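# Move fridge bottles to cart tray, close fridge door

## Task

Take each bottle still inside the refrigerator, carry it to the top tray of the cart and leave it standing upright; bottles already on that tray must also be upright when you finish. Then close the refrigerator door completely. The task fails if a glass bottle drops any real distance, if the door is swung open or closed violently, or if the robot tips over or is left leaning. Anything that stays in place only because the robot is holding it at the end does not count.

## Robot and tools

Robot: a Hello Robot Stretch 3, with one arm. It has a two-wheeled base (0.33 m long, 0.34 m wide), a lift that slides up a mast, and a telescoping arm that points out of the robot's RIGHT side, ending in a wrist (yaw, pitch, roll) and a gripper. The base cannot strafe; it only drives straight or spins in place about a point midway between the wheels, 0.05 m behind the front edge. To move the gripper forward or back, drive the base. A loose object may occasionally be nudged by an outside disturbance.

Frames: the base frame has its origin on the floor between the drive wheels, x forward, y left, z up. hand_pose is reported in this frame, at the point where closed fingertips meet. The odometry frame is the base frame as it was at the start. Heading runs -3.142 to 3.142, positive to the left.

execute_actions takes "actions", a list run in order. Each action may hold "robot", "steps" (1 to 450 control steps at 30 per second; default 1) and "until" (only together with steps). {"steps": n} alone just waits. "robot" is either one command, a list of up to 8 commands run one after another (each starts when the previous ended "done"; {"pause_s": s} waits up to 15 s), or {"stop": true}, which brakes everything and clears the queue. A command may contain:
- "base": exactly one of {"translate_m": d}, a relative drive in metres from where the base is when that command begins, forward positive, |d| at most 1; or {"rotate_rad": d}, a relative turn in radians, counter-clockwise (left) positive, |d| at most 3.2.
- "joints": absolute targets by name; unnamed joints keep their old target. Ranges: lift_m 0 to 1.1 (arm height on the mast, m); arm_m 0 to 0.52 (extension, m); wrist_yaw_rad -1.345 to 4.42 (0 along the arm, positive toward the front, 3.0 folded over the base); wrist_pitch_rad -1.57 to 0.451 (0 level, negative tips fingers down); wrist_roll_rad -2.911 to 2.911 (0 fingers side by side); gripper_m -0.089 to 0.179 (wider is higher; actual fingertip gap is about 0.007 less when nearly shut, 0.025 less when wide; zero gap below 0.007); head_pan_rad -3.953 to 1.73 (0 forward, positive left, -1.57 looks along the arm); head_tilt_rad -1.53 to 0.419 (negative down).
- "contact_limits": {"arm_m": e}, effort percent 1 to 100 at which the arm's motion halts; lower is gentler. It applies until the next arm_m command.
New commands act immediately, replacing older goals and discarding the rest of an old queue. One out-of-range or invalid value rejects the entire call.

"until" ends an action early when all its conditions hold. {"robot": {"status": "ended"}} waits until nothing moves and no queue runs. You may also compare fields such as lift_m, lift_m_goal, lift_m_status, base_status, translate_m, rotate_rad, x, y, heading, refusals, queue, queue_left, e.g. [">", 0.3] or ["!=", "moving"]. {"any": {"status": "ended"}} fires when any single motion or the queue ends.

zoom_image: {"camera": one of head_camera, nav_camera, wrist_camera, "region": [x0, y0, x1, y1]} in pixels of that camera's latest image, origin top-left, at most 504 by 504. head_camera and nav_camera move with head_pan_rad/head_tilt_rad; wrist_camera rides on the gripper.

finished_scene: {"scene": n} ends the current scene irreversibly and reports success; wait until all motion has ended first, since anything still moving is braked afterwards.

Results: base_status and joint_status give each part's state: moving, done (within tolerance, not exact), off_target (stuck, may still push), contact_stop (lift or arm pressed against something and went slack), time_out, stopped, not_commanded, torque_fault (a wrist servo overloaded and is limp for about 10 s; its goals are refused). The bracket after base_status shows distance covered vs. goal, from wheel counts (slip counts as travel). joint_goals, measured_speeds, motor_effort (percent, bracket is recent peak; readings are biased and noisy), refusals, queue and queue_left, and lines starting "refused:", "dropped:", "replaced:" explain what happened. robot.on_its_own appears when the robot changed a goal itself, a joint is slack or off, a motor is loaded at rest, or base_tilt has drifted 3 degrees or more. lidar_m lists 12 distances in 30-degree sectors, first straight ahead, going counter-clockwise, at 0.17 m height; it misses glass. wrist_depth_mm and head_depth_mm are 7x7 grids of median depths. Each result also carries one image per camera.

Speed: the base is fast (0.30 m/s, 1.9 rad/s) only with lift_m under 0.30, arm_m under 0.03 and wrist_yaw_rad over 2.54; otherwise 0.10 m/s and 0.63 rad/s.

Gripping: command gripper_m below the bottle's width to hold it; lower squeezes harder, but too hard triggers a stall guard that weakens the grip and lets heavy or slick items slip. Release by opening at least 0.02 beyond the contact value. Neither the reading nor "done" confirms a grasp; check the cameras.

Avoid: folding or unfolding the wrist unless lift_m is 0.32 to 0.95 with wrist_pitch_rad -0.4 and roll near 0; once folded, the lift may drop to 0.25. With wrist_yaw_rad below -0.4 keep wrist_pitch_rad at -0.5 or lower. Pushing on a rigid object with the gripper above roughly 0.45 m can tip the robot, as can raising the contact limit, pushing again after a contact_stop, driving while holding or hooked on something fixed, or snagging furniture (especially reversing). If tilted, reverse the last move in small steps, pull the gripper free, and lower lift_m to about 0.2 if needed. Move the door slowly both ways, lower bottles gently onto the tray before opening the fingers, and leave nothing held at the end.

Each tool is called after ">>>" in YAML: its name, and indented under it one key for each argument.

## Session

>>> execute_actions:
  actions: []

Scene clock: 0.00 s.
robot.base_odometry: x=+0.000 y=+0.000 heading=+0.000 (m, m, rad; robot's odometry frame)
robot.turned_by_wheels: +0.000 (rad since the last result)
robot.turned_by_imu: +0.000 (rad since the last result)
robot.base_tilt: forward=-1.7 right=+0.8 (deg)
robot.lidar_m: 1.53 1.40 1.33 1.34 1.63 1.14 1.31 1.38 1.60 2.41 1.70 1.10
robot.head_depth_mm: 1410 1408 1403 1404 1411 1405 1029 / 1474 1465 1445 1456 1464 1461 1023 / 1520 1530 1505 1514 1531 1504 1024 / 1589 1598 1589 1587 1598 1515 1019 / 1652 1653 1669 1668 1664 1505 1016 / 1733 1737 1737 1744 1749 1511 1013 / 1817 1822 1828 1828 1834 1501 1014
robot.base_status: not_commanded
robot.joint_positions: lift_m=+0.569 arm_m=+0.002 wrist_yaw_rad=+3.025 wrist_pitch_rad=-0.459 wrist_roll_rad=-0.010 gripper_m=+0.037 head_pan_rad=-0.002 head_tilt_rad=+0.009
robot.joint_goals: lift_m=+0.569 arm_m=+0.002 wrist_yaw_rad=+3.025 wrist_pitch_rad=-0.459 wrist_roll_rad=-0.010 gripper_m=+0.037 head_pan_rad=-0.002 head_tilt_rad=+0.009
robot.joint_status: lift_m=not_commanded arm_m=not_commanded wrist_yaw_rad=not_commanded wrist_pitch_rad=not_commanded wrist_roll_rad=not_commanded gripper_m=not_commanded head_pan_rad=not_commanded head_tilt_rad=not_commanded
robot.measured_speeds: translate_m=+0.000 rotate_rad=+0.000 lift_m=+0.000 arm_m=+0.000 wrist_yaw_rad=+0.000 wrist_pitch_rad=+0.000 wrist_roll_rad=+0.000 head_pan_rad=+0.000 head_tilt_rad=+0.000
robot: refusals=0 queue=idle queue_left=0
robot.motor_effort: left_wheel=+0 right_wheel=+1 lift_m=+32 arm_m=+0 wrist_yaw_rad=+0 wrist_pitch_rad=+5 wrist_roll_rad=+0 gripper_m=+1 head_pan_rad=+0 head_tilt_rad=+2 (%)
robot.hand_pose: x=+0.0043 y=+0.0711 z=+0.5727 quat_wxyz=(+0.201, +0.693, +0.122, +0.682) (m; robot's base frame)
robot.wrist_depth_mm: - - - - - - - / - - - - - - - / - - - - - - - / - - - - - - - / 961 940 - 943 946 934 960 / 827 793 - 804 794 801 810 / 690 688 683 720 706 700 690
pictures: head_camera (sideways: a quarter turn clockwise sets it upright), nav_camera (sideways: a quarter turn counterclockwise sets it upright), wrist_camera
Images, in order (width x height): head_camera 896x504, nav_camera 672x504, wrist_camera 644x364.

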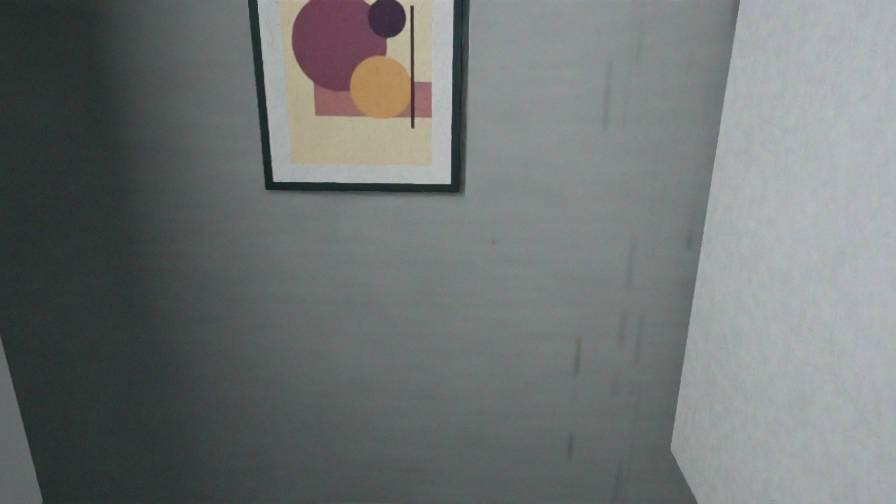

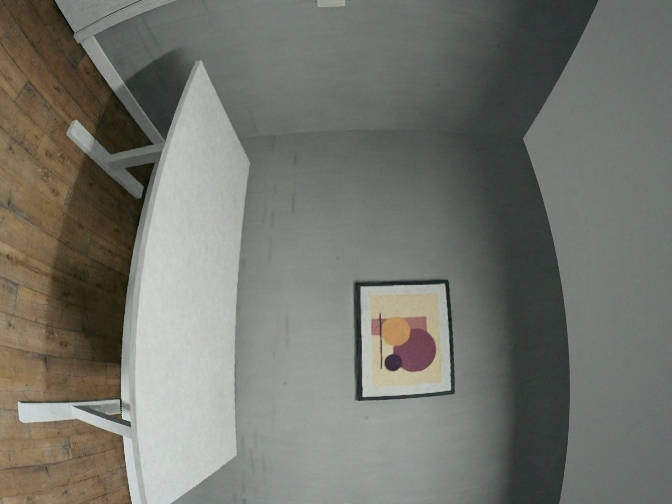

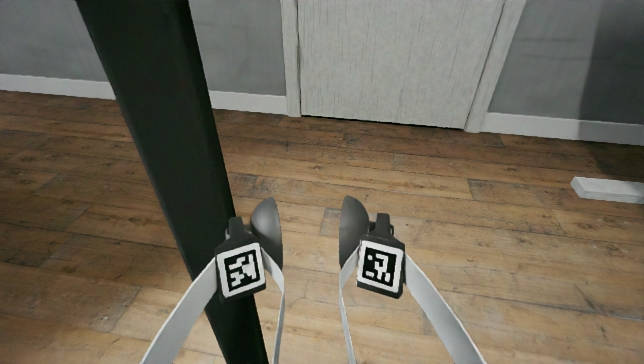

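>>> execute_actions:
  actions:
    - {"robot":{"joints":{"head_pan_rad":-1.8,"head_tilt_rad":-0.5}},"steps":200,"until":{"robot":{"status":"ended"}}}

>>> execute_actions:
  actions:
    - {"robot":{"joints":{"head_pan_rad":-3.4,"head_tilt_rad":-0.5}},"steps":200,"until":{"robot":{"status":"ended"}}}

Scene clock: 4.53 s.
robot.base_odometry: x=+0.000 y=+0.000 heading=+0.000 (m, m, rad; robot's odometry frame)
robot.turned_by_wheels: +0.000 (rad since the last result)
robot.turned_by_imu: +0.001 (rad since the last result)
robot.base_tilt: forward=-1.7 right=+0.8 (deg)
robot.lidar_m: 1.53 1.41 1.33 1.34 1.63 1.14 1.31 1.38 1.60 2.41 1.70 1.10
robot.head_depth_mm: 2000 2154 2364 2514 1956 1564 1299 / 2023 2181 2406 2524 1966 1558 1299 / 2042 2224 2436 2548 1976 1570 1306 / 2066 2274 2481 2639 1971 1572 1304 / 2102 2298 2518 2686 1970 1567 1308 / 2135 2351 2560 2666 1972 1582 1307 / 2179 2373 2634 2688 1980 1579 1311
robot.base_status: not_commanded
robot.joint_positions: lift_m=+0.569 arm_m=+0.002 wrist_yaw_rad=+3.025 wrist_pitch_rad=-0.459 wrist_roll_rad=-0.010 gripper_m=+0.037 head_pan_rad=-1.793 head_tilt_rad=-0.493
robot.joint_goals: lift_m=+0.569 arm_m=+0.002 wrist_yaw_rad=+3.025 wrist_pitch_rad=-0.459 wrist_roll_rad=-0.010 gripper_m=+0.037 head_pan_rad=-1.800 head_tilt_rad=-0.500
robot.joint_status: lift_m=not_commanded arm_m=not_commanded wrist_yaw_rad=not_commanded wrist_pitch_rad=not_commanded wrist_roll_rad=not_commanded gripper_m=not_commanded head_pan_rad=done head_tilt_rad=done
robot.measured_speeds: translate_m=+0.000 rotate_rad=+0.000 lift_m=+0.000 arm_m=+0.000 wrist_yaw_rad=+0.000 wrist_pitch_rad=+0.000 wrist_roll_rad=+0.000 head_pan_rad=+0.000 head_tilt_rad=+0.000
robot: refusals=0 queue=done queue_left=0
robot.motor_effort: left_wheel=-1(0) right_wheel=+1(1) lift_m=+32(31) arm_m=+0(1) wrist_yaw_rad=+0(0) wrist_pitch_rad=+5(5) wrist_roll_rad=+0(0) gripper_m=+0(0) head_pan_rad=-4(61) head_tilt_rad=-3(29) (%)
robot.hand_pose: x=+0.0043 y=+0.0711 z=+0.5727 quat_wxyz=(+0.201, +0.693, +0.122, +0.682) (m; robot's base frame)
robot.wrist_depth_mm: - - - - - - - / - - - - - - - / - - - - - - - / - - - - - - - / 940 932 - 937 940 963 968 / 809 799 - 821 796 817 814 / 687 685 686 703 697 701 705
pictures: head_camera (sideways: a quarter turn clockwise sets it upright), nav_camera (sideways: a quarter turn counterclockwise sets it upright), wrist_camera
camera_calibration (this result's frames):
head_camera: T_world_to_cam=[[0.0669441, 0.483841, -0.872592, 1.1547], [0.984907, -0.171952, -0.0197846, 0.0230152], [-0.159617, -0.858097, -0.488049, 0.591001], [0, 0, 0, 1]] pos_world=[-0.00563477, -0.0475993, 1.29648]
nav_camera: T_world_to_cam=[[-0.139106, -0.476716, 0.867981, -1.08327], [-0.975852, 0.215051, -0.0382823, 0.110379], [-0.16841, -0.852347, -0.495119, 0.599803], [0, 0, 0, 1]] pos_world=[0.0580375, -0.0289096, 1.24146]
wrist_camera: T_world_to_cam=[[0.989529, -0.142596, 0.0223402, -0.0149039], [-0.0745336, -0.637373, -0.766942, 0.50614], [0.123602, 0.757247, -0.641327, 0.482888], [0, 0, 0, 1]] pos_world=[-0.00721365, -0.0451907, 0.698202]
Images, in order (width x height): head_camera 896x504, nav_camera 672x504, wrist_camera 644x364.

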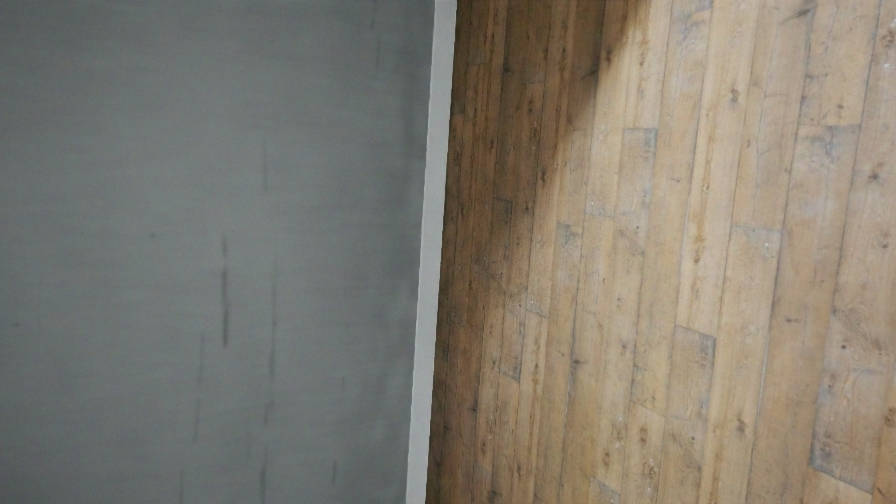

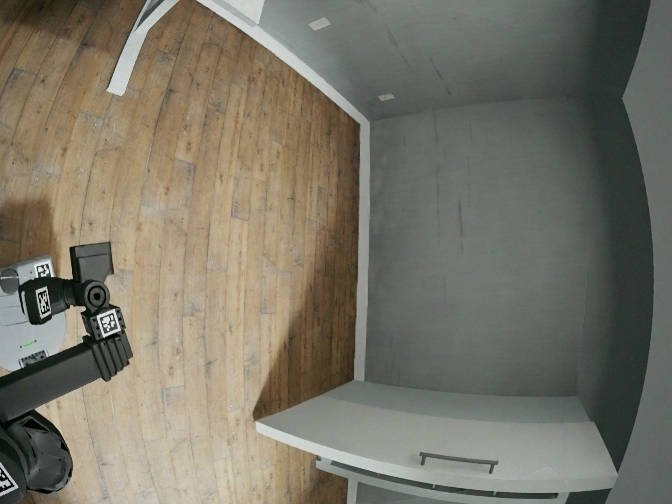

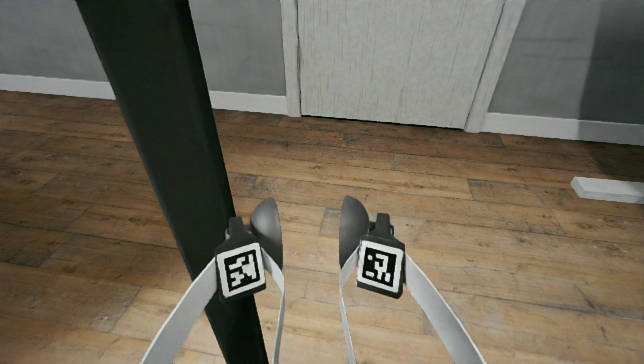

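Scene clock: 5.83 s.
robot.base_odometry: x=+0.000 y=+0.000 heading=+0.000 (m, m, rad; robot's odometry frame)
robot.turned_by_wheels: +0.000 (rad since the last result)
robot.turned_by_imu: +0.000 (rad since the last result)
robot.base_tilt: forward=-1.8 right=+0.8 (deg)
robot.lidar_m: 1.53 1.41 1.33 1.34 1.63 1.15 1.31 1.39 1.60 2.41 1.70 1.10
robot.head_depth_mm: 2695 2897 1573 1753 1835 1557 1295 / 2734 2960 1462 1533 1531 1531 1299 / 2753 3008 1572 1691 1736 1565 1298 / 2835 3043 3254 2326 1783 1568 1305 / 2851 3105 3348 2686 1991 1571 1308 / 2875 3128 3439 2690 1977 1569 1303 / 2911 3209 3396 2681 1987 1577 1314
robot.base_status: not_commanded
robot.joint_positions: lift_m=+0.569 arm_m=+0.002 wrist_yaw_rad=+3.025 wrist_pitch_rad=-0.459 wrist_roll_rad=-0.010 gripper_m=+0.037 head_pan_rad=-3.393 head_tilt_rad=-0.494
robot.joint_goals: lift_m=+0.569 arm_m=+0.002 wrist_yaw_rad=+3.025 wrist_pitch_rad=-0.459 wrist_roll_rad=-0.010 gripper_m=+0.037 head_pan_rad=-3.400 head_tilt_rad=-0.500
robot.joint_status: lift_m=not_commanded arm_m=not_commanded wrist_yaw_rad=not_commanded wrist_pitch_rad=not_commanded wrist_roll_rad=not_commanded gripper_m=not_commanded head_pan_rad=done head_tilt_rad=done
robot.measured_speeds: translate_m=+0.000 rotate_rad=+0.000 lift_m=+0.000 arm_m=+0.000 wrist_yaw_rad=+0.000 wrist_pitch_rad=+0.000 wrist_roll_rad=+0.000 head_pan_rad=+0.000 head_tilt_rad=+0.000
robot: refusals=0 queue=done queue_left=0
robot.motor_effort: left_wheel=+0(0) right_wheel=+0(0) lift_m=+32(32) arm_m=+0(0) wrist_yaw_rad=-1(0) wrist_pitch_rad=+5(5) wrist_roll_rad=+0(0) gripper_m=+1(0) head_pan_rad=-4(62) head_tilt_rad=-3(2) (%)
robot.hand_pose: x=+0.0043 y=+0.0711 z=+0.5727 quat_wxyz=(+0.201, +0.693, +0.122, +0.682) (m; robot's base frame)
robot.wrist_depth_mm: - - - - - - - / - - - - - - - / - - - - - - - / - - - - - - - / 946 955 - 965 956 970 952 / 804 805 - 798 786 801 804 / 704 684 693 702 699 692 704
pictures: head_camera (sideways: a quarter turn clockwise sets it upright), nav_camera (sideways: a quarter turn counterclockwise sets it upright), wrist_camera
camera_calibration (this result's frames):
head_camera: T_world_to_cam=[[0.481849, -0.0810877, -0.872494, 1.15205], [-0.200635, -0.979466, -0.0197747, 0.0302342], [-0.852975, 0.184582, -0.488224, 0.595458], [0, 0, 0, 1]] pos_world=[-0.0411353, 0.0131195, 1.29647]
nav_camera: T_world_to_cam=[[-0.472619, 0.15301, 0.867882, -1.08111], [0.243463, 0.969154, -0.0382833, 0.102942], [-0.846969, 0.193203, -0.495293, 0.604169], [0, 0, 0, 1]] pos_world=[-0.0243022, -0.0510742, 1.24145]
wrist_camera: T_world_to_cam=[[0.989529, -0.142596, 0.0223401, -0.0149039], [-0.0745338, -0.637373, -0.766942, 0.50614], [0.123602, 0.757247, -0.641327, 0.482888], [0, 0, 0, 1]] pos_world=[-0.00721362, -0.0451908, 0.698202]
Images, in order (width x height): head_camera 896x504, nav_camera 672x504, wrist_camera 644x364.

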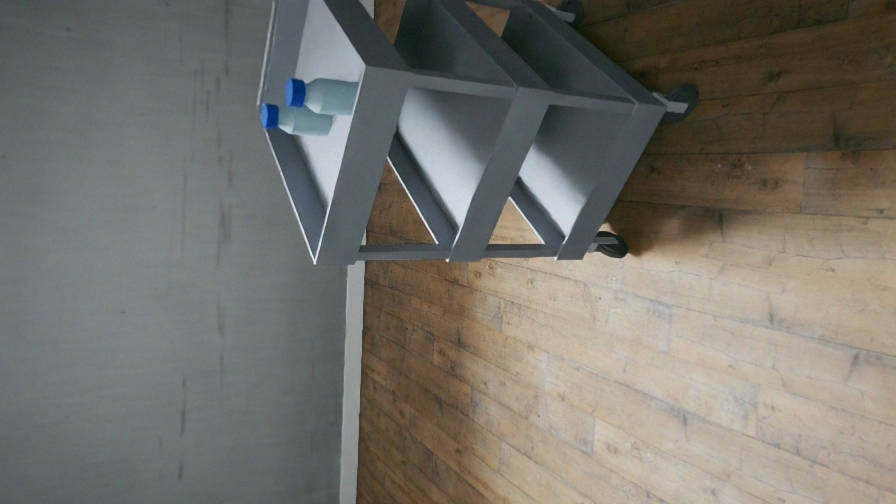

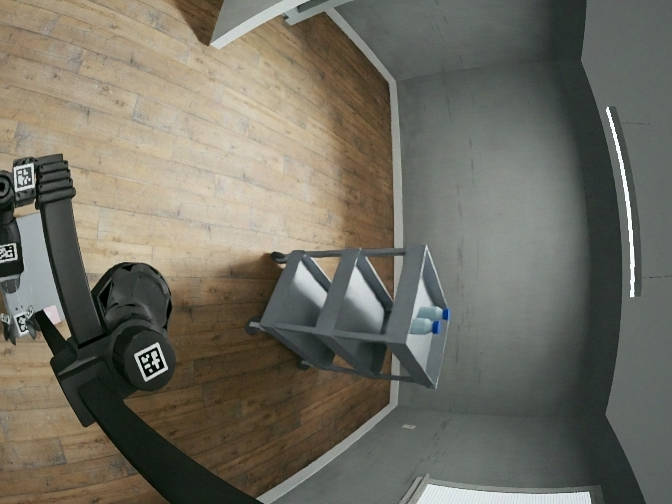

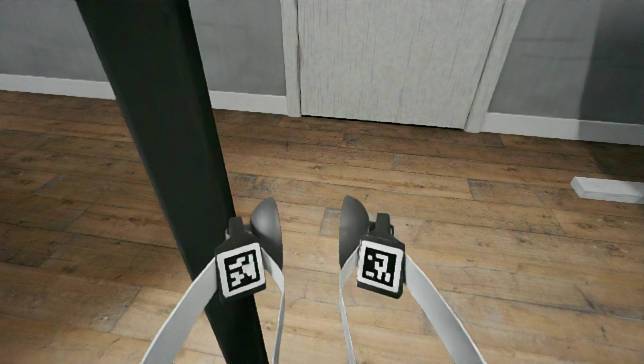

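>>> execute_actions:
  actions:
    - {"robot":[{"joints":{"lift_m":0.25,"head_pan_rad":-1.57,"head_tilt_rad":-0.4},"base":{"rotate_rad":0.2}},{"base":{"translate_m":-0.9}},{"base":{"translate_m":-0.8}},{"base":{"rotate_rad":-0.58}}],"steps":450,"until":{"robot":{"status":"ended"}}}

Scene clock: 27.63 s.
robot.base_odometry: x=-1.666 y=-0.337 heading=-0.380 (m, m, rad; robot's odometry frame)
robot.turned_by_wheels: -0.380 (rad since the last result)
robot.turned_by_imu: -0.380 (rad since the last result)
robot.base_tilt: forward=-1.8 right=+0.8 (deg)
robot.lidar_m: 2.98 2.60 2.33 0.66 0.85 1.86 1.76 1.80 1.64 1.00 1.06 0.78
robot.head_depth_mm: 1323 1435 1539 1690 1839 1693 1386 / 1327 1423 1540 1667 1833 1705 1376 / 1323 1421 1536 1672 1829 1707 1376 / 1322 1422 1529 1662 1825 1698 1379 / 1288 1268 1223 1184 1175 1305 1361 / 835 895 1260 1497 1348 1537 1358 / 1208 1293 1375 1510 1350 1541 1350
robot.base_status: done (rotate_rad -0.5798 of -0.5800)
robot.joint_positions: lift_m=+0.250 arm_m=+0.002 wrist_yaw_rad=+3.025 wrist_pitch_rad=-0.459 wrist_roll_rad=-0.010 gripper_m=+0.037 head_pan_rad=-1.577 head_tilt_rad=-0.408
robot.joint_goals: lift_m=+0.250 arm_m=+0.002 wrist_yaw_rad=+3.025 wrist_pitch_rad=-0.459 wrist_roll_rad=-0.010 gripper_m=+0.037 head_pan_rad=-1.570 head_tilt_rad=-0.400
robot.joint_status: lift_m=done arm_m=not_commanded wrist_yaw_rad=not_commanded wrist_pitch_rad=not_commanded wrist_roll_rad=not_commanded gripper_m=not_commanded head_pan_rad=done head_tilt_rad=done
robot.measured_speeds: translate_m=+0.000 rotate_rad=+0.000 lift_m=+0.000 arm_m=+0.000 wrist_yaw_rad=+0.000 wrist_pitch_rad=+0.000 wrist_roll_rad=+0.000 head_pan_rad=+0.000 head_tilt_rad=+0.000
robot: refusals=0 queue=done queue_left=0
robot.motor_effort: left_wheel=+6(19) right_wheel=-5(12) lift_m=+21(32) arm_m=+0(0) wrist_yaw_rad=+0(1) wrist_pitch_rad=+5(5) wrist_roll_rad=+0(0) gripper_m=+0(0) head_pan_rad=+5(64) head_tilt_rad=+3(14) (%)
robot.hand_pose: x=+0.0043 y=+0.0710 z=+0.2539 quat_wxyz=(+0.201, +0.693, +0.122, +0.682) (m; robot's base frame)
robot.wrist_depth_mm: - - - 940 - - - / - - 952 950 - - - / 763 789 791 801 795 802 808 / 617 629 635 623 626 622 629 / 510 519 - 525 514 521 521 / 446 - - - 430 442 447 / - - - - 385 386 385
pictures: head_camera (sideways: a quarter turn clockwise sets it upright), nav_camera (sideways: a quarter turn counterclockwise sets it upright), wrist_camera
camera_calibration (this result's frames):
head_camera: T_world_to_cam=[[-0.0387459, 0.410498, -0.911038, 1.2055], [0.998864, 0.0412097, -0.0239127, 0.0283068], [0.0277274, -0.91093, -0.411629, 0.490417], [0, 0, 0, 1]] pos_world=[0.00483547, -0.0492868, 1.3008]
nav_camera: T_world_to_cam=[[-0.0332685, -0.419363, 0.907209, -1.13509], [-0.999286, -0.00230177, -0.0377091, 0.10978], [0.017902, -0.907816, -0.418987, 0.499602], [0, 0, 0, 1]] pos_world=[0.0629951, -0.0222138, 1.24323]
wrist_camera: T_world_to_cam=[[0.98953, -0.142588, 0.0223504, -0.00778811], [-0.0745682, -0.637666, -0.766695, 0.261597], [0.123573, 0.757001, -0.641622, 0.278599], [0, 0, 0, 1]] pos_world=[-0.00721405, -0.0451989, 0.379494]
Images, in order (width x height): head_camera 896x504, nav_camera 672x504, wrist_camera 644x364.

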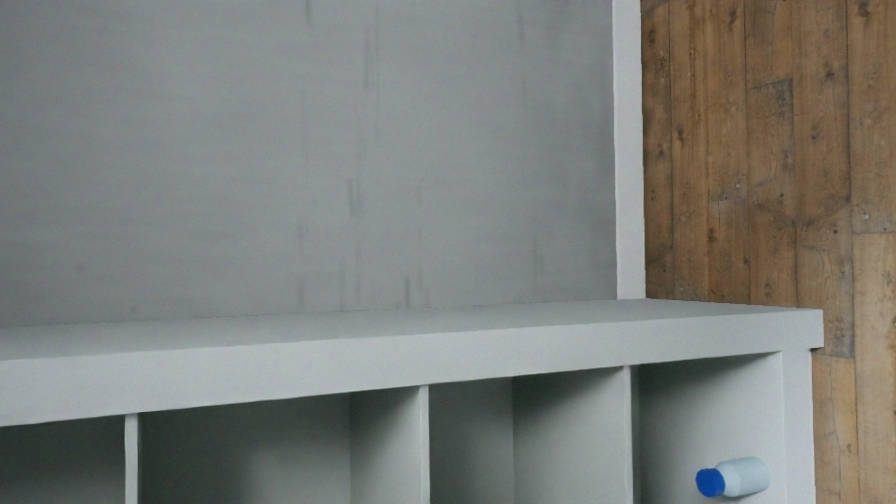

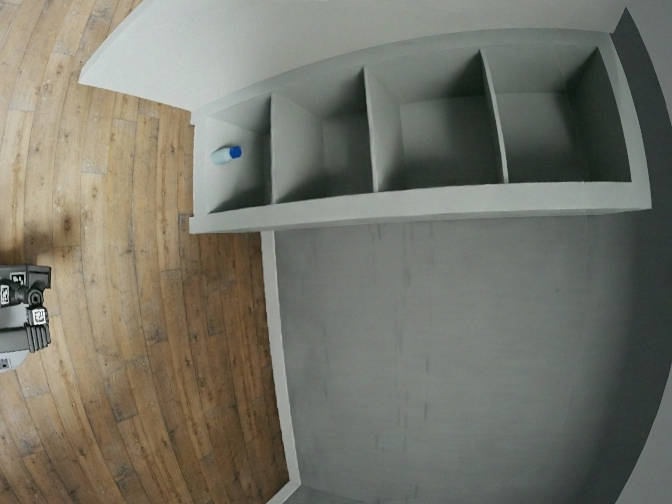

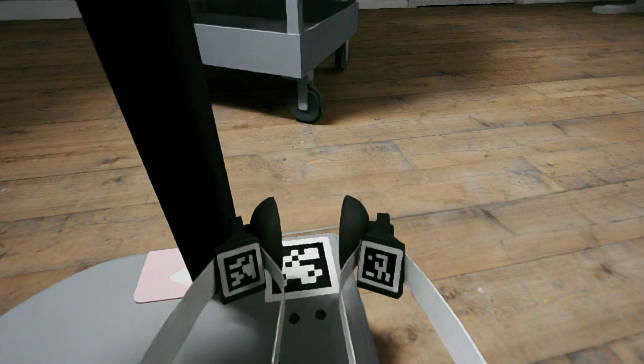

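>>> execute_actions:
  actions:
    - {"robot":[{"joints":{"lift_m":0.34,"wrist_pitch_rad":-0.4},"base":{"rotate_rad":-0.507}},{"joints":{"wrist_yaw_rad":0,"gripper_m":0.15,"head_tilt_rad":-0.8},"base":{"translate_m":0.515}},{"base":{"rotate_rad":0.507},"joints":{"wrist_pitch_rad":0,"lift_m":0.15}}],"steps":450,"until":{"robot":{"status":"ended"}}}

Scene clock: 48.90 s.
robot.base_odometry: x=-1.341 y=-0.737 heading=-0.380 (m, m, rad; robot's odometry frame)
robot.turned_by_wheels: +0.000 (rad since the last result)
robot.turned_by_imu: +0.005 (rad since the last result)
robot.base_tilt: forward=-1.8 right=+0.8 (deg)
robot.lidar_m: 0.28 2.26 2.60 1.13 1.05 2.32 2.19 1.93 0.76 0.76 0.40 0.28
robot.head_depth_mm: 711 736 840 1632 1487 1286 1135 / 974 845 1090 1068 1287 1293 1138 / 988 850 1269 1126 1379 1300 1152 / 982 855 1275 1131 1359 1298 1143 / 990 860 1277 1135 1389 1297 1143 / 983 866 1045 1038 1135 1152 1111 / 722 724 790 814 799 787 776
robot.base_status: done (rotate_rad +0.5068 of +0.5070)
robot.joint_positions: lift_m=+0.150 arm_m=+0.002 wrist_yaw_rad=+0.001 wrist_pitch_rad=-0.024 wrist_roll_rad=-0.010 gripper_m=+0.150 head_pan_rad=-1.577 head_tilt_rad=-0.790
robot.joint_goals: lift_m=+0.150 arm_m=+0.002 wrist_yaw_rad=+0.000 wrist_pitch_rad=+0.000 wrist_roll_rad=-0.010 gripper_m=+0.150 head_pan_rad=-1.570 head_tilt_rad=-0.800
robot.joint_status: lift_m=done arm_m=not_commanded wrist_yaw_rad=done wrist_pitch_rad=done wrist_roll_rad=not_commanded gripper_m=done head_pan_rad=done head_tilt_rad=done
robot.measured_speeds: translate_m=+0.000 rotate_rad=+0.000 lift_m=+0.000 arm_m=+0.000 wrist_yaw_rad=+0.000 wrist_pitch_rad=+0.000 wrist_roll_rad=+0.000 head_pan_rad=+0.000 head_tilt_rad=+0.000
robot: refusals=0 queue=done queue_left=0
robot.motor_effort: left_wheel=-5(16) right_wheel=+7(14) lift_m=+20(43) arm_m=+0(0) wrist_yaw_rad=-1(2) wrist_pitch_rad=+9(9) wrist_roll_rad=+0(0) gripper_m=+1(84) head_pan_rad=+4(5) head_tilt_rad=-4(28) (%)
robot.hand_pose: x=-0.0212 y=-0.4021 z=+0.2589 quat_wxyz=(+0.711, +0.009, -0.703, -0.008) (m; robot's base frame)
robot.wrist_depth_mm: 410 520 648 655 522 - - / 425 534 872 873 544 - - / 401 534 914 925 558 - - / 399 529 789 875 559 - - / 394 492 524 535 534 921 833 / 383 - 548 545 559 564 602 / 432 466 464 466 465 466 460
pictures: head_camera (sideways: a quarter turn clockwise sets it upright), nav_camera (sideways: a quarter turn counterclockwise sets it upright), wrist_camera
camera_calibration (this result's frames):
head_camera: T_world_to_cam=[[-0.0369684, 0.720699, -0.692262, 0.920264], [0.998892, 0.0468447, -0.00457414, 0.00312283], [0.0291323, -0.691664, -0.721632, 0.893713], [0, 0, 0, 1]] pos_world=[0.00486546, -0.0452304, 1.28201]
nav_camera: T_world_to_cam=[[-0.0350325, -0.727473, 0.685241, -0.845697], [-0.999199, 0.0122401, -0.038089, 0.110255], [0.0193213, -0.686027, -0.72732, 0.90072], [0, 0, 0, 1]] pos_world=[0.0631366, 0.00134653, 1.23882]
wrist_camera: T_world_to_cam=[[-0.999448, 0.0318951, 0.00925393, -0.018742], [-0.000676441, 0.259036, -0.965867, 0.375474], [-0.0332036, -0.965341, -0.258872, -0.151887], [0, 0, 0, 1]] pos_world=[-0.0235209, -0.243286, 0.323512]
Images, in order (width x height): head_camera 896x504, nav_camera 672x504, wrist_camera 644x364.

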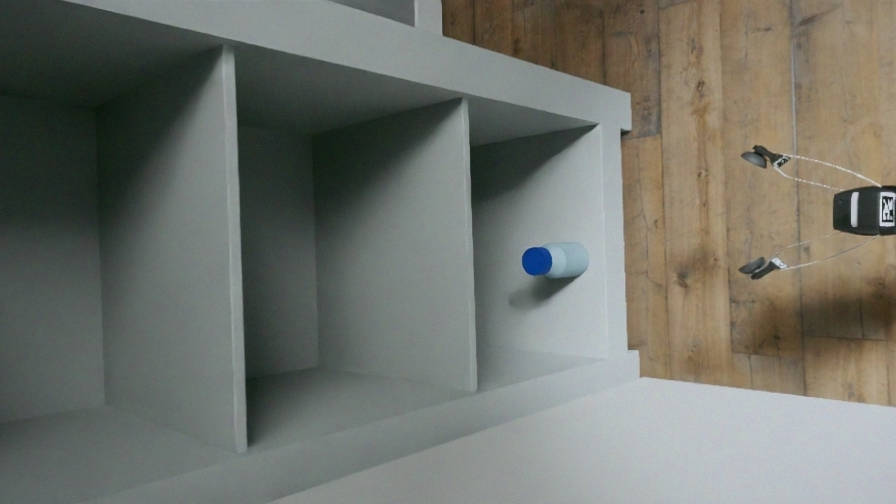

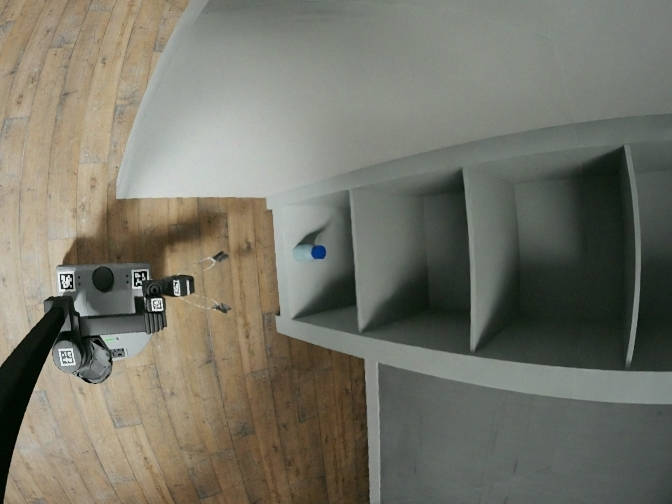

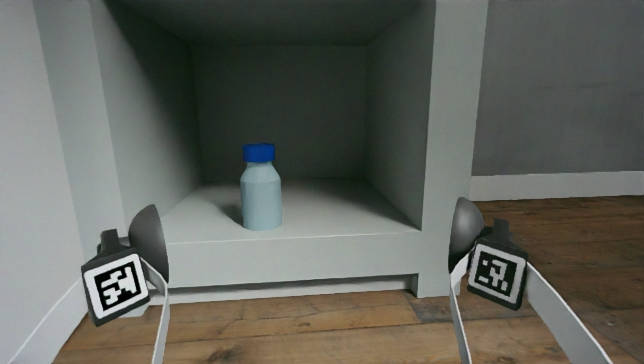

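>>> execute_actions:
  actions:
    - {"robot":{"joints":{"lift_m":0.045,"arm_m":0.3},"base":{"translate_m":0.085}},"steps":450,"until":{"robot":{"status":"ended"}}}

Scene clock: 56.03 s.
robot.base_odometry: x=-1.262 y=-0.768 heading=-0.380 (m, m, rad; robot's odometry frame)
robot.turned_by_wheels: +0.000 (rad since the last result)
robot.turned_by_imu: +0.001 (rad since the last result)
robot.base_tilt: forward=-1.8 right=+0.8 (deg)
robot.lidar_m: 0.19 2.18 2.59 1.23 1.16 2.40 2.28 1.93 0.79 0.73 0.28 0.19
robot.head_depth_mm: 958 839 991 1045 1330 1288 1135 / 987 843 1252 1126 1351 1291 1139 / 982 849 1271 1126 1375 1344 1140 / 982 852 1270 1131 1384 1294 1141 / 988 858 1237 1074 1312 1274 1123 / 690 717 786 829 807 788 772 / 583 576 564 553 543 535 527
robot.base_status: done (translate_m +0.0850 of +0.0850)
robot.joint_positions: lift_m=+0.045 arm_m=+0.300 wrist_yaw_rad=+0.000 wrist_pitch_rad=-0.023 wrist_roll_rad=-0.010 gripper_m=+0.150 head_pan_rad=-1.577 head_tilt_rad=-0.790
robot.joint_goals: lift_m=+0.045 arm_m=+0.300 wrist_yaw_rad=+0.000 wrist_pitch_rad=+0.000 wrist_roll_rad=-0.010 gripper_m=+0.150 head_pan_rad=-1.570 head_tilt_rad=-0.800
robot.joint_status: lift_m=done arm_m=done wrist_yaw_rad=done wrist_pitch_rad=done wrist_roll_rad=not_commanded gripper_m=done head_pan_rad=done head_tilt_rad=done
robot.measured_speeds: translate_m=+0.000 rotate_rad=+0.000 lift_m=+0.000 arm_m=+0.000 wrist_yaw_rad=+0.000 wrist_pitch_rad=+0.000 wrist_roll_rad=+0.000 head_pan_rad=+0.000 head_tilt_rad=+0.000
robot: refusals=0 queue=done queue_left=0
robot.motor_effort: left_wheel=-6(7) right_wheel=+6(11) lift_m=+20(20) arm_m=+5(9) wrist_yaw_rad=-1(1) wrist_pitch_rad=+8(9) wrist_roll_rad=+0(0) gripper_m=+0(1) head_pan_rad=+5(5) head_tilt_rad=-5(5) (%)
robot.hand_pose: x=-0.0213 y=-0.7002 z=+0.1541 quat_wxyz=(+0.711, +0.009, -0.703, -0.008) (m; robot's base frame)
robot.wrist_depth_mm: 263 402 554 558 578 408 286 / 264 399 571 220 599 409 287 / 259 388 586 214 622 417 290 / 257 355 433 221 422 370 291 / 238 279 252 228 250 267 244 / 184 - 192 198 203 210 217 / 190 194 199 205 212 219 229
pictures: head_camera (sideways: a quarter turn clockwise sets it upright), nav_camera (sideways: a quarter turn counterclockwise sets it upright), wrist_camera
camera_calibration (this result's frames):
head_camera: T_world_to_cam=[[-0.0369684, 0.720699, -0.692262, 0.920264], [0.998892, 0.0468447, -0.00457415, 0.00312284], [0.0291323, -0.691664, -0.721632, 0.893713], [0, 0, 0, 1]] pos_world=[0.00486546, -0.0452304, 1.28201]
nav_camera: T_world_to_cam=[[-0.0350325, -0.727473, 0.685241, -0.845697], [-0.999199, 0.0122401, -0.038089, 0.110255], [0.0193213, -0.686027, -0.727319, 0.90072], [0, 0, 0, 1]] pos_world=[0.0631366, 0.00134653, 1.23882]
wrist_camera: T_world_to_cam=[[-0.99943, 0.032474, 0.00922776, -0.00800018], [-0.000528039, 0.258267, -0.966074, 0.350972], [-0.0337555, -0.965528, -0.258102, -0.467062], [0, 0, 0, 1]] pos_world=[-0.0235762, -0.541346, 0.218588]
Images, in order (width x height): head_camera 896x504, nav_camera 672x504, wrist_camera 644x364.

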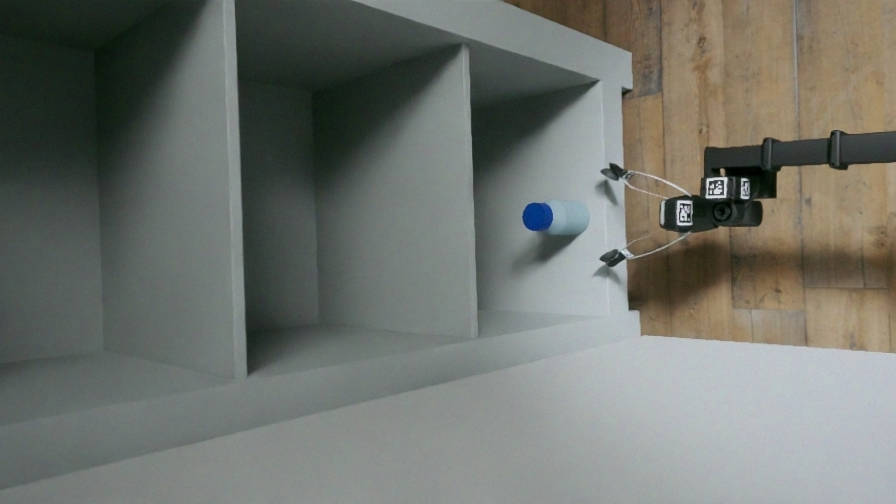

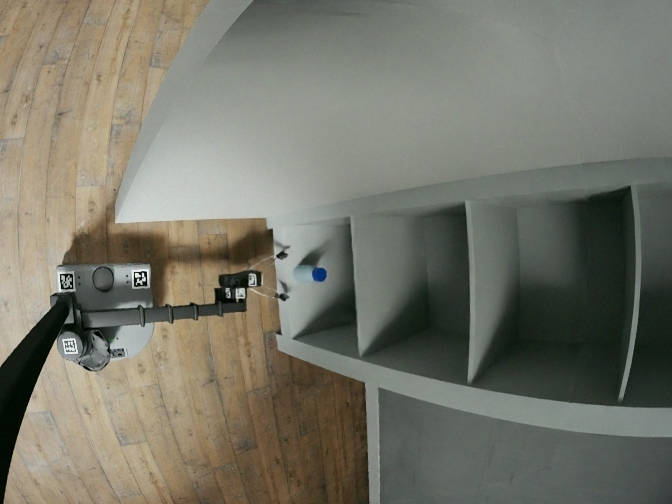

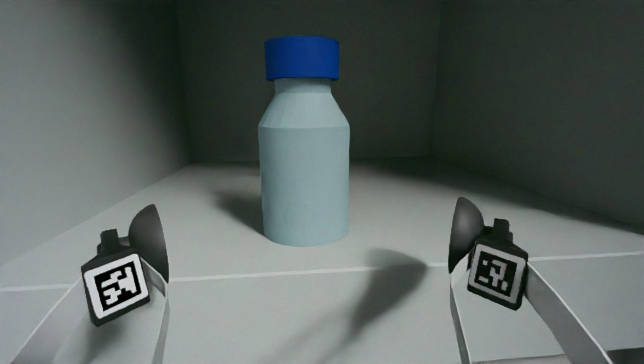

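>>> execute_actions:
  actions:
    - {"robot":[{"joints":{"lift_m":0.065}},{"joints":{"arm_m":0.398}},{"joints":{"gripper_m":0.03}},{"joints":{"lift_m":0.1}},{"joints":{"arm_m":0.0,"head_pan_rad":1.5,"head_tilt_rad":-0.5}}],"steps":450,"until":{"robot":{"status":"ended"}}}

Scene clock: 68.03 s.
robot.base_odometry: x=-1.262 y=-0.768 heading=-0.380 (m, m, rad; robot's odometry frame)
robot.turned_by_wheels: +0.000 (rad since the last result)
robot.turned_by_imu: +0.002 (rad since the last result)
robot.base_tilt: forward=-1.8 right=+0.8 (deg)
robot.lidar_m: 0.19 2.19 2.60 1.24 1.16 2.40 2.28 1.92 0.79 0.35 0.28 0.19
robot.head_depth_mm: 2156 2377 2622 2588 1922 1554 1289 / 2136 2344 2601 2590 1939 1547 1290 / 2147 2377 2566 2610 1934 1545 1289 / 2116 2300 2538 2595 1933 1552 1298 / 2100 2304 2530 2627 1945 1554 1288 / 2099 2260 2463 2375 1695 1549 1296 / 2058 2255 1423 1555 1558 1430 1329
robot.base_status: done (translate_m +0.0850 of +0.0850)
robot.joint_positions: lift_m=+0.099 arm_m=+0.002 wrist_yaw_rad=+0.000 wrist_pitch_rad=-0.058 wrist_roll_rad=-0.010 gripper_m=+0.031 head_pan_rad=+1.493 head_tilt_rad=-0.507
robot.joint_goals: lift_m=+0.100 arm_m=+0.000 wrist_yaw_rad=+0.000 wrist_pitch_rad=+0.000 wrist_roll_rad=-0.010 gripper_m=+0.030 head_pan_rad=+1.500 head_tilt_rad=-0.500
robot.joint_status: lift_m=done arm_m=done wrist_yaw_rad=done wrist_pitch_rad=done wrist_roll_rad=not_commanded gripper_m=done head_pan_rad=done head_tilt_rad=done
robot.measured_speeds: translate_m=+0.000 rotate_rad=+0.000 lift_m=+0.000 arm_m=+0.000 wrist_yaw_rad=+0.000 wrist_pitch_rad=+0.000 wrist_roll_rad=+0.000 head_pan_rad=+0.000 head_tilt_rad=+0.000
robot: refusals=0 queue=done queue_left=0
robot.motor_effort: left_wheel=-4(6) right_wheel=+4(6) lift_m=+45(48) arm_m=-5(3) wrist_yaw_rad=-1(6) wrist_pitch_rad=+21(22) wrist_roll_rad=+0(0) gripper_m=-15(89) head_pan_rad=+5(65) head_tilt_rad=+3(23) (%)
robot.hand_pose: x=-0.0214 y=-0.4013 z=+0.1993 quat_wxyz=(+0.710, +0.021, -0.703, -0.021) (m; robot's base frame)
robot.wrist_depth_mm: 301 412 766 792 762 464 - / 298 430 628 114 753 482 - / 297 441 712 123 761 503 - / 297 464 503 118 566 527 - / 295 434 126 119 520 564 661 / 290 433 131 124 427 470 472 / 289 377 361 129 369 366 368
pictures: head_camera (sideways: a quarter turn clockwise sets it upright), nav_camera (sideways: a quarter turn counterclockwise sets it upright), wrist_camera
camera_calibration (this result's frames):
head_camera: T_world_to_cam=[[0.00225131, -0.500412, -0.865784, 1.14622], [-0.99941, 0.0285572, -0.0191045, 0.0342338], [0.0342845, 0.865316, -0.500053, 0.605436], [0, 0, 0, 1]] pos_world=[0.010876, 0.0487114, 1.29578]
nav_camera: T_world_to_cam=[[0.0701808, 0.503653, 0.861051, -1.07551], [0.996572, -0.0733049, -0.0383485, 0.0984326], [0.0438049, 0.86079, -0.507071, 0.614059], [0, 0, 0, 1]] pos_world=[-0.0495139, 0.0203226, 1.24121]
wrist_camera: T_world_to_cam=[[-0.999423, 0.0323636, 0.0103518, -0.0184507], [-0.000478142, 0.291229, -0.956653, 0.328786], [-0.0339755, -0.956106, -0.291045, -0.156434], [0, 0, 0, 1]] pos_world=[-0.0235977, -0.244723, 0.269196]
Images, in order (width x height): head_camera 896x504, nav_camera 672x504, wrist_camera 644x364.

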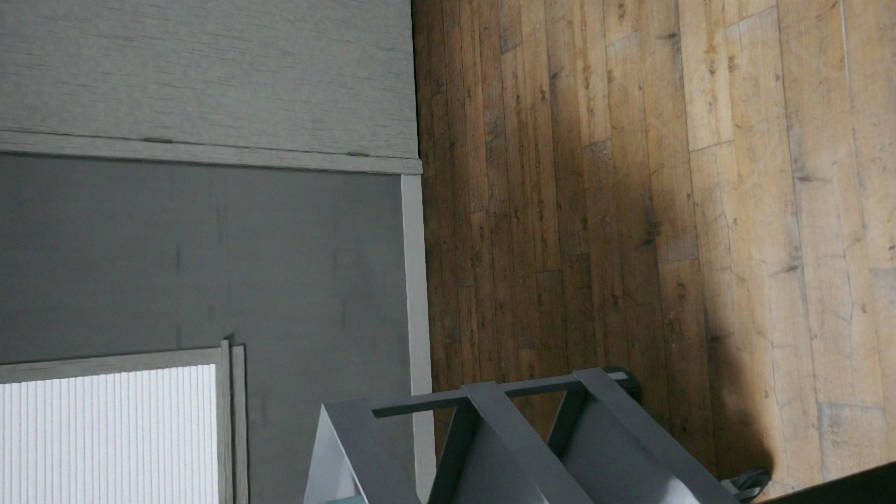

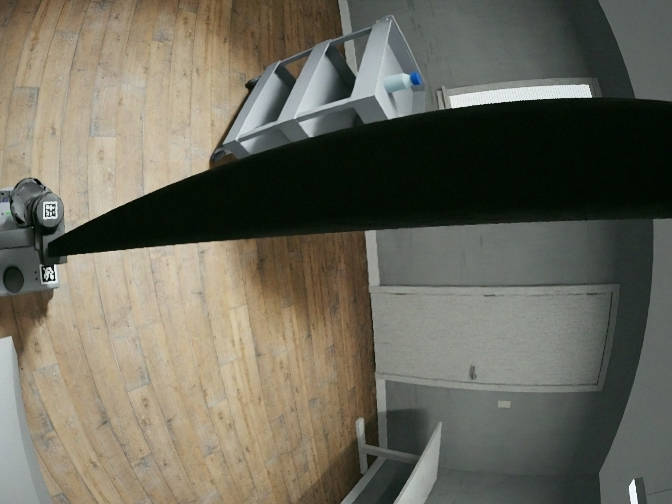

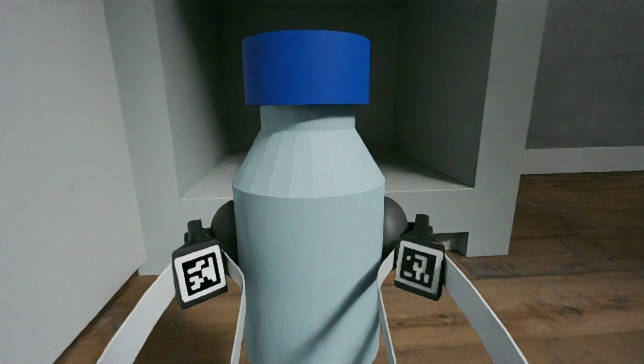

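>>> execute_actions:
  actions:
    - {"robot":[{"base":{"translate_m":-0.5},"joints":{"lift_m":0.9,"head_pan_rad":-1.57,"head_tilt_rad":-0.7}},{"base":{"rotate_rad":-1.57}},{"base":{"translate_m":-0.4}},{"base":{"rotate_rad":-1.57}}],"steps":450,"until":{"robot":{"status":"ended"}}}
    - {"steps":200,"until":{"robot":{"status":"ended"}}}

Scene clock: 93.63 s.
robot.base_odometry: x=-1.578 y=-0.211 heading=+2.764 (m, m, rad; robot's odometry frame)
robot.turned_by_wheels: -3.140 (rad since the last result)
robot.turned_by_imu: -3.101 (rad since the last result)
robot.base_tilt: forward=-1.8 right=+0.8 (deg)
robot.lidar_m: 1.80 1.84 1.80 1.14 1.00 0.82 2.53 2.97 2.18 0.51 0.63 1.92
robot.head_depth_mm: 1781 2015 2242 1964 1695 - - / 1776 2006 948 1087 1616 - - / 1775 1980 393 400 - - - / 1769 1958 985 701 1022 1140 1180 / 1769 1934 877 813 1055 1278 1184 / 1762 1898 991 1152 1113 1314 1182 / 1772 1923 995 1181 1308 1371 1192
robot.base_status: done (rotate_rad -1.5698 of -1.5700)
robot.joint_positions: lift_m=+0.899 arm_m=+0.002 wrist_yaw_rad=+0.000 wrist_pitch_rad=-0.058 wrist_roll_rad=-0.010 gripper_m=+0.031 head_pan_rad=-1.563 head_tilt_rad=-0.691
robot.joint_goals: lift_m=+0.900 arm_m=+0.000 wrist_yaw_rad=+0.000 wrist_pitch_rad=+0.000 wrist_roll_rad=-0.010 gripper_m=+0.030 head_pan_rad=-1.570 head_tilt_rad=-0.700
robot.joint_status: lift_m=done arm_m=done wrist_yaw_rad=done wrist_pitch_rad=done wrist_roll_rad=not_commanded gripper_m=done head_pan_rad=done head_tilt_rad=done
robot.measured_speeds: translate_m=+0.000 rotate_rad=+0.000 lift_m=+0.000 arm_m=+0.000 wrist_yaw_rad=+0.000 wrist_pitch_rad=+0.000 wrist_roll_rad=+0.000 head_pan_rad=+0.000 head_tilt_rad=+0.000
robot: refusals=0 queue=done queue_left=0
robot.motor_effort: left_wheel=+5(12) right_wheel=-5(12) lift_m=+45(46) arm_m=-5(5) wrist_yaw_rad=-1(1) wrist_pitch_rad=+21(21) wrist_roll_rad=+0(0) gripper_m=-14(15) head_pan_rad=-4(62) head_tilt_rad=-4(20) (%)
robot.hand_pose: x=-0.0214 y=-0.4013 z=+0.9992 quat_wxyz=(+0.710, +0.021, -0.703, -0.021) (m; robot's base frame)
robot.wrist_depth_mm: - - - - - - - / - - - 114 - - - / - - - 123 - - - / - 881 563 118 - - - / 609 681 126 119 - - - / - 469 132 124 - - - / - 789 379 130 - - -
pictures: head_camera (sideways: a quarter turn clockwise sets it upright), nav_camera (sideways: a quarter turn counterclockwise sets it upright), wrist_camera
camera_calibration (this result's frames):
head_camera: T_world_to_cam=[[-0.0461974, 0.648439, -0.759864, 1.00842], [0.998169, 0.0596928, -0.00974605, 0.00986141], [0.0390387, -0.758923, -0.650009, 0.800496], [0, 0, 0, 1]] pos_world=[0.00549286, -0.0469749, 1.28669]
nav_camera: T_world_to_cam=[[-0.0256999, -0.656846, 0.753586, -0.934824], [-0.999244, -0.00510728, -0.0385294, 0.110833], [0.0291567, -0.754007, -0.656219, 0.808183], [0, 0, 0, 1]] pos_world=[0.0631608, -0.00409385, 1.23909]
wrist_camera: T_world_to_cam=[[-0.999419, 0.0324731, 0.0103602, -0.0267247], [-0.000448525, 0.291392, -0.956604, 1.09409], [-0.0340827, -0.956053, -0.291208, 0.0765781], [0, 0, 0, 1]] pos_world=[-0.0236085, -0.244728, 1.06919]
Images, in order (width x height): head_camera 896x504, nav_camera 672x504, wrist_camera 644x364.

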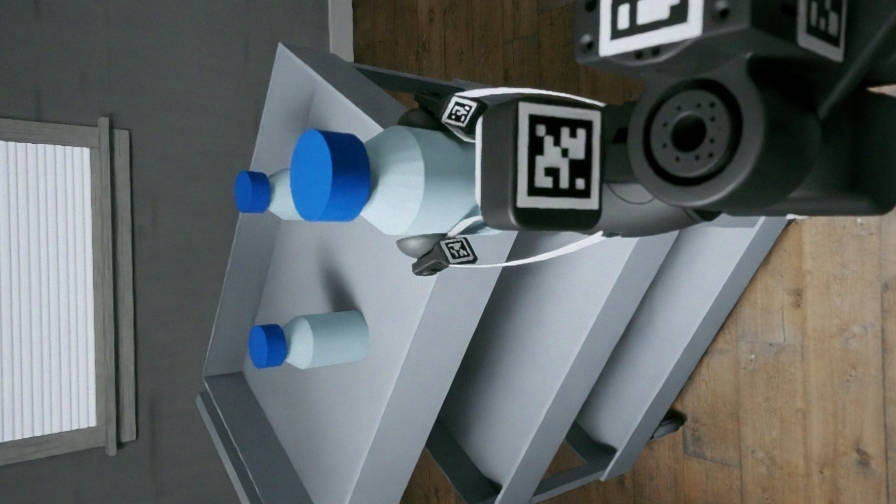

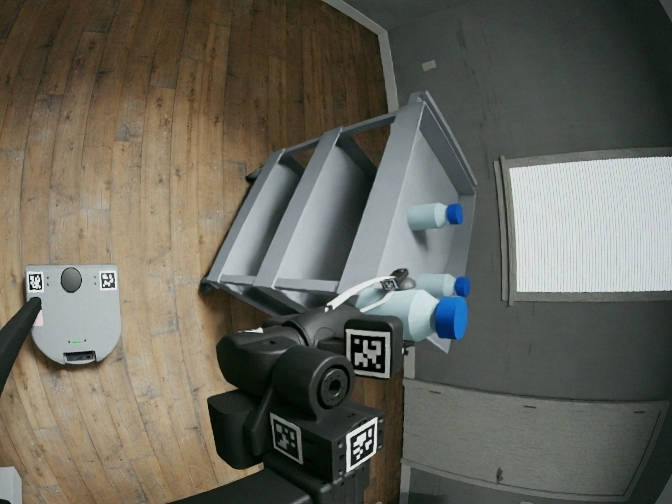

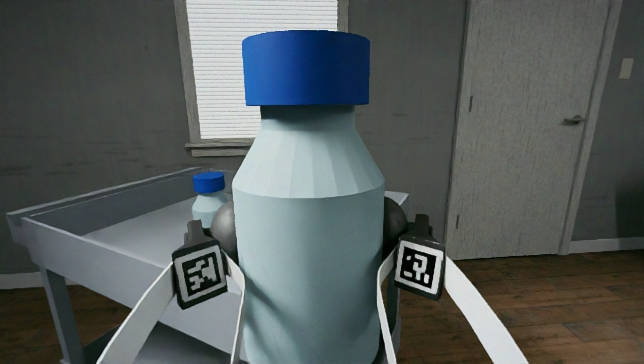

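>>> execute_actions:
  actions:
    - {"robot":[{"base":{"translate_m":0.04},"joints":{"arm_m":0.33}},{"joints":{"lift_m":0.775}}],"steps":450,"until":{"robot":{"status":"ended"}}}

Scene clock: 103.27 s.
robot.base_odometry: x=-1.615 y=-0.196 heading=+2.763 (m, m, rad; robot's odometry frame)
robot.turned_by_wheels: +0.000 (rad since the last result)
robot.turned_by_imu: +0.002 (rad since the last result)
robot.base_tilt: forward=-1.8 right=+0.6 (deg)
robot.lidar_m: 1.77 1.81 1.80 1.15 1.06 0.85 2.57 2.99 0.83 0.51 0.66 1.88
robot.head_depth_mm: 1783 2012 2166 2098 - 1357 1170 / 1784 2014 983 - 1285 1335 1176 / 1780 1960 710 - 971 1104 1156 / 1774 1924 969 733 1023 1206 1181 / 1768 1885 879 792 1083 1286 1181 / 1772 1896 995 1157 1249 1338 1181 / 1759 1944 984 1165 1513 1375 1193
robot.base_status: done (translate_m +0.0400 of +0.0400)
robot.joint_positions: lift_m=+0.790 arm_m=+0.330 wrist_yaw_rad=+0.000 wrist_pitch_rad=-0.017 wrist_roll_rad=-0.012 gripper_m=+0.031 head_pan_rad=-1.563 head_tilt_rad=-0.692
robot.joint_goals: lift_m=+0.790 arm_m=+0.330 wrist_yaw_rad=+0.000 wrist_pitch_rad=+0.000 wrist_roll_rad=-0.012 gripper_m=+0.030 head_pan_rad=-1.570 head_tilt_rad=-0.700
robot.joint_status: lift_m=contact_stop arm_m=done wrist_yaw_rad=done wrist_pitch_rad=done wrist_roll_rad=not_commanded gripper_m=done head_pan_rad=done head_tilt_rad=done
robot.measured_speeds: translate_m=+0.000 rotate_rad=-0.002 lift_m=+0.002 arm_m=+0.000 wrist_yaw_rad=-0.010 wrist_pitch_rad=+0.312 wrist_roll_rad=-0.144 head_pan_rad=+0.000 head_tilt_rad=-0.024
robot: refusals=0 queue=dropped queue_left=0
robot.on_its_own: lift_m is slack since a contact_stop, until your next command for it (your +0.775 is given up)
robot.motor_effort: left_wheel=-1(11) right_wheel=+0(7) lift_m=+25(44) arm_m=+5(8) wrist_yaw_rad=+0(1) wrist_pitch_rad=-2(21) wrist_roll_rad=+3(5) gripper_m=-14(14) head_pan_rad=-4(4) head_tilt_rad=-4(4) (%)
robot.hand_pose: x=-0.0215 y=-0.7304 z=+0.9006 quat_wxyz=(+0.711, +0.006, -0.703, -0.006) (m; robot's base frame)
robot.wrist_depth_mm: - - - - - - - / - - - 113 - - - / - - - 123 - - - / - 239 588 117 - - - / 441 232 126 118 406 380 - / 330 228 132 124 294 314 - / 260 239 247 130 255 242 203
pictures: head_camera (sideways: a quarter turn clockwise sets it upright), nav_camera (sideways: a quarter turn counterclockwise sets it upright), wrist_camera
camera_calibration (this result's frames):
head_camera: T_world_to_cam=[[-0.0460893, 0.649205, -0.759216, 1.00758], [0.99818, 0.0595274, -0.00969414, 0.00979375], [0.0389007, -0.758281, -0.650766, 0.801482], [0, 0, 0, 1]] pos_world=[0.0054845, -0.0469596, 1.28664]
nav_camera: T_world_to_cam=[[-0.0258095, -0.657593, 0.752931, -0.933969], [-0.999246, -0.0048935, -0.0385268, 0.11083], [0.0290194, -0.753357, -0.656971, 0.809162], [0, 0, 0, 1]] pos_world=[0.0631596, -0.0040412, 1.23908]
wrist_camera: T_world_to_cam=[[-0.999384, 0.0333039, 0.0110419, -0.0151413], [-0.00228866, 0.252156, -0.967684, 1.07689], [-0.0350119, -0.967113, -0.251925, -0.310298], [0, 0, 0, 1]] pos_world=[-0.0235315, -0.571135, 0.964088]
Images, in order (width x height): head_camera 896x504, nav_camera 672x504, wrist_camera 644x364.

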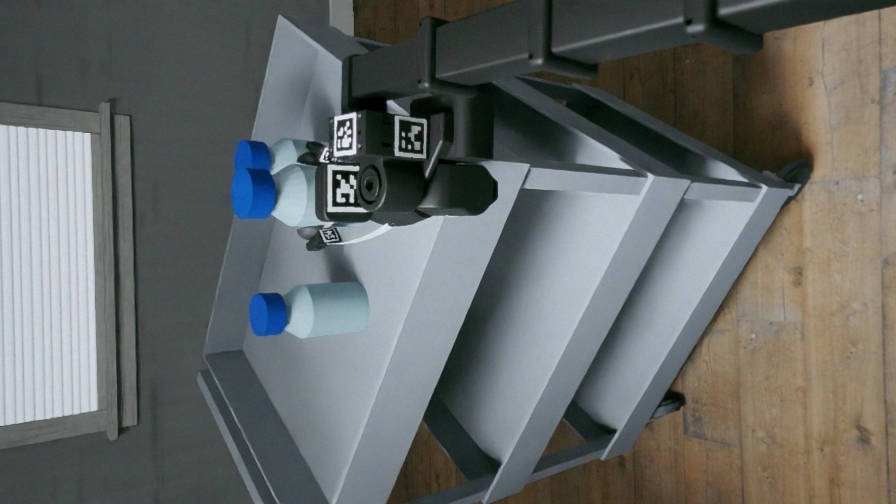

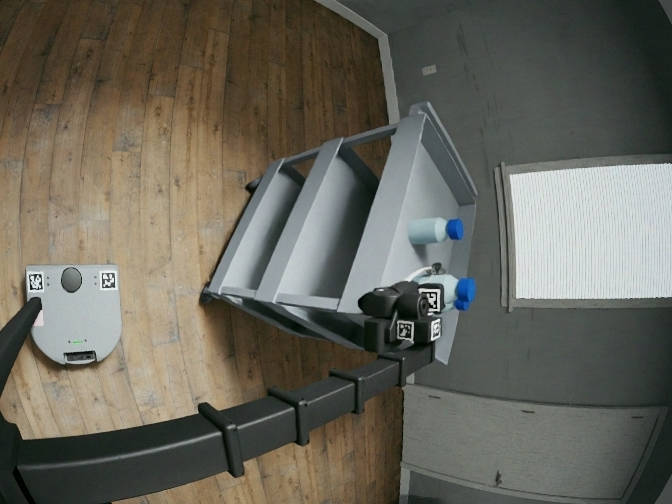

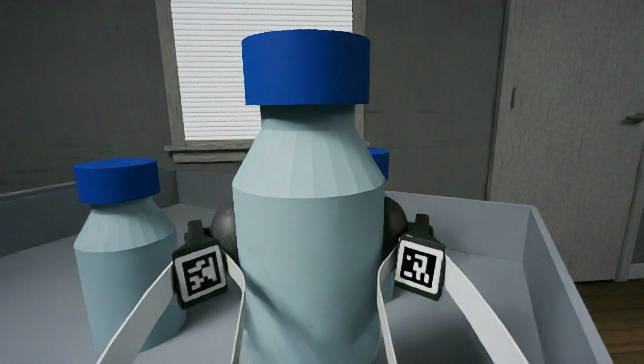

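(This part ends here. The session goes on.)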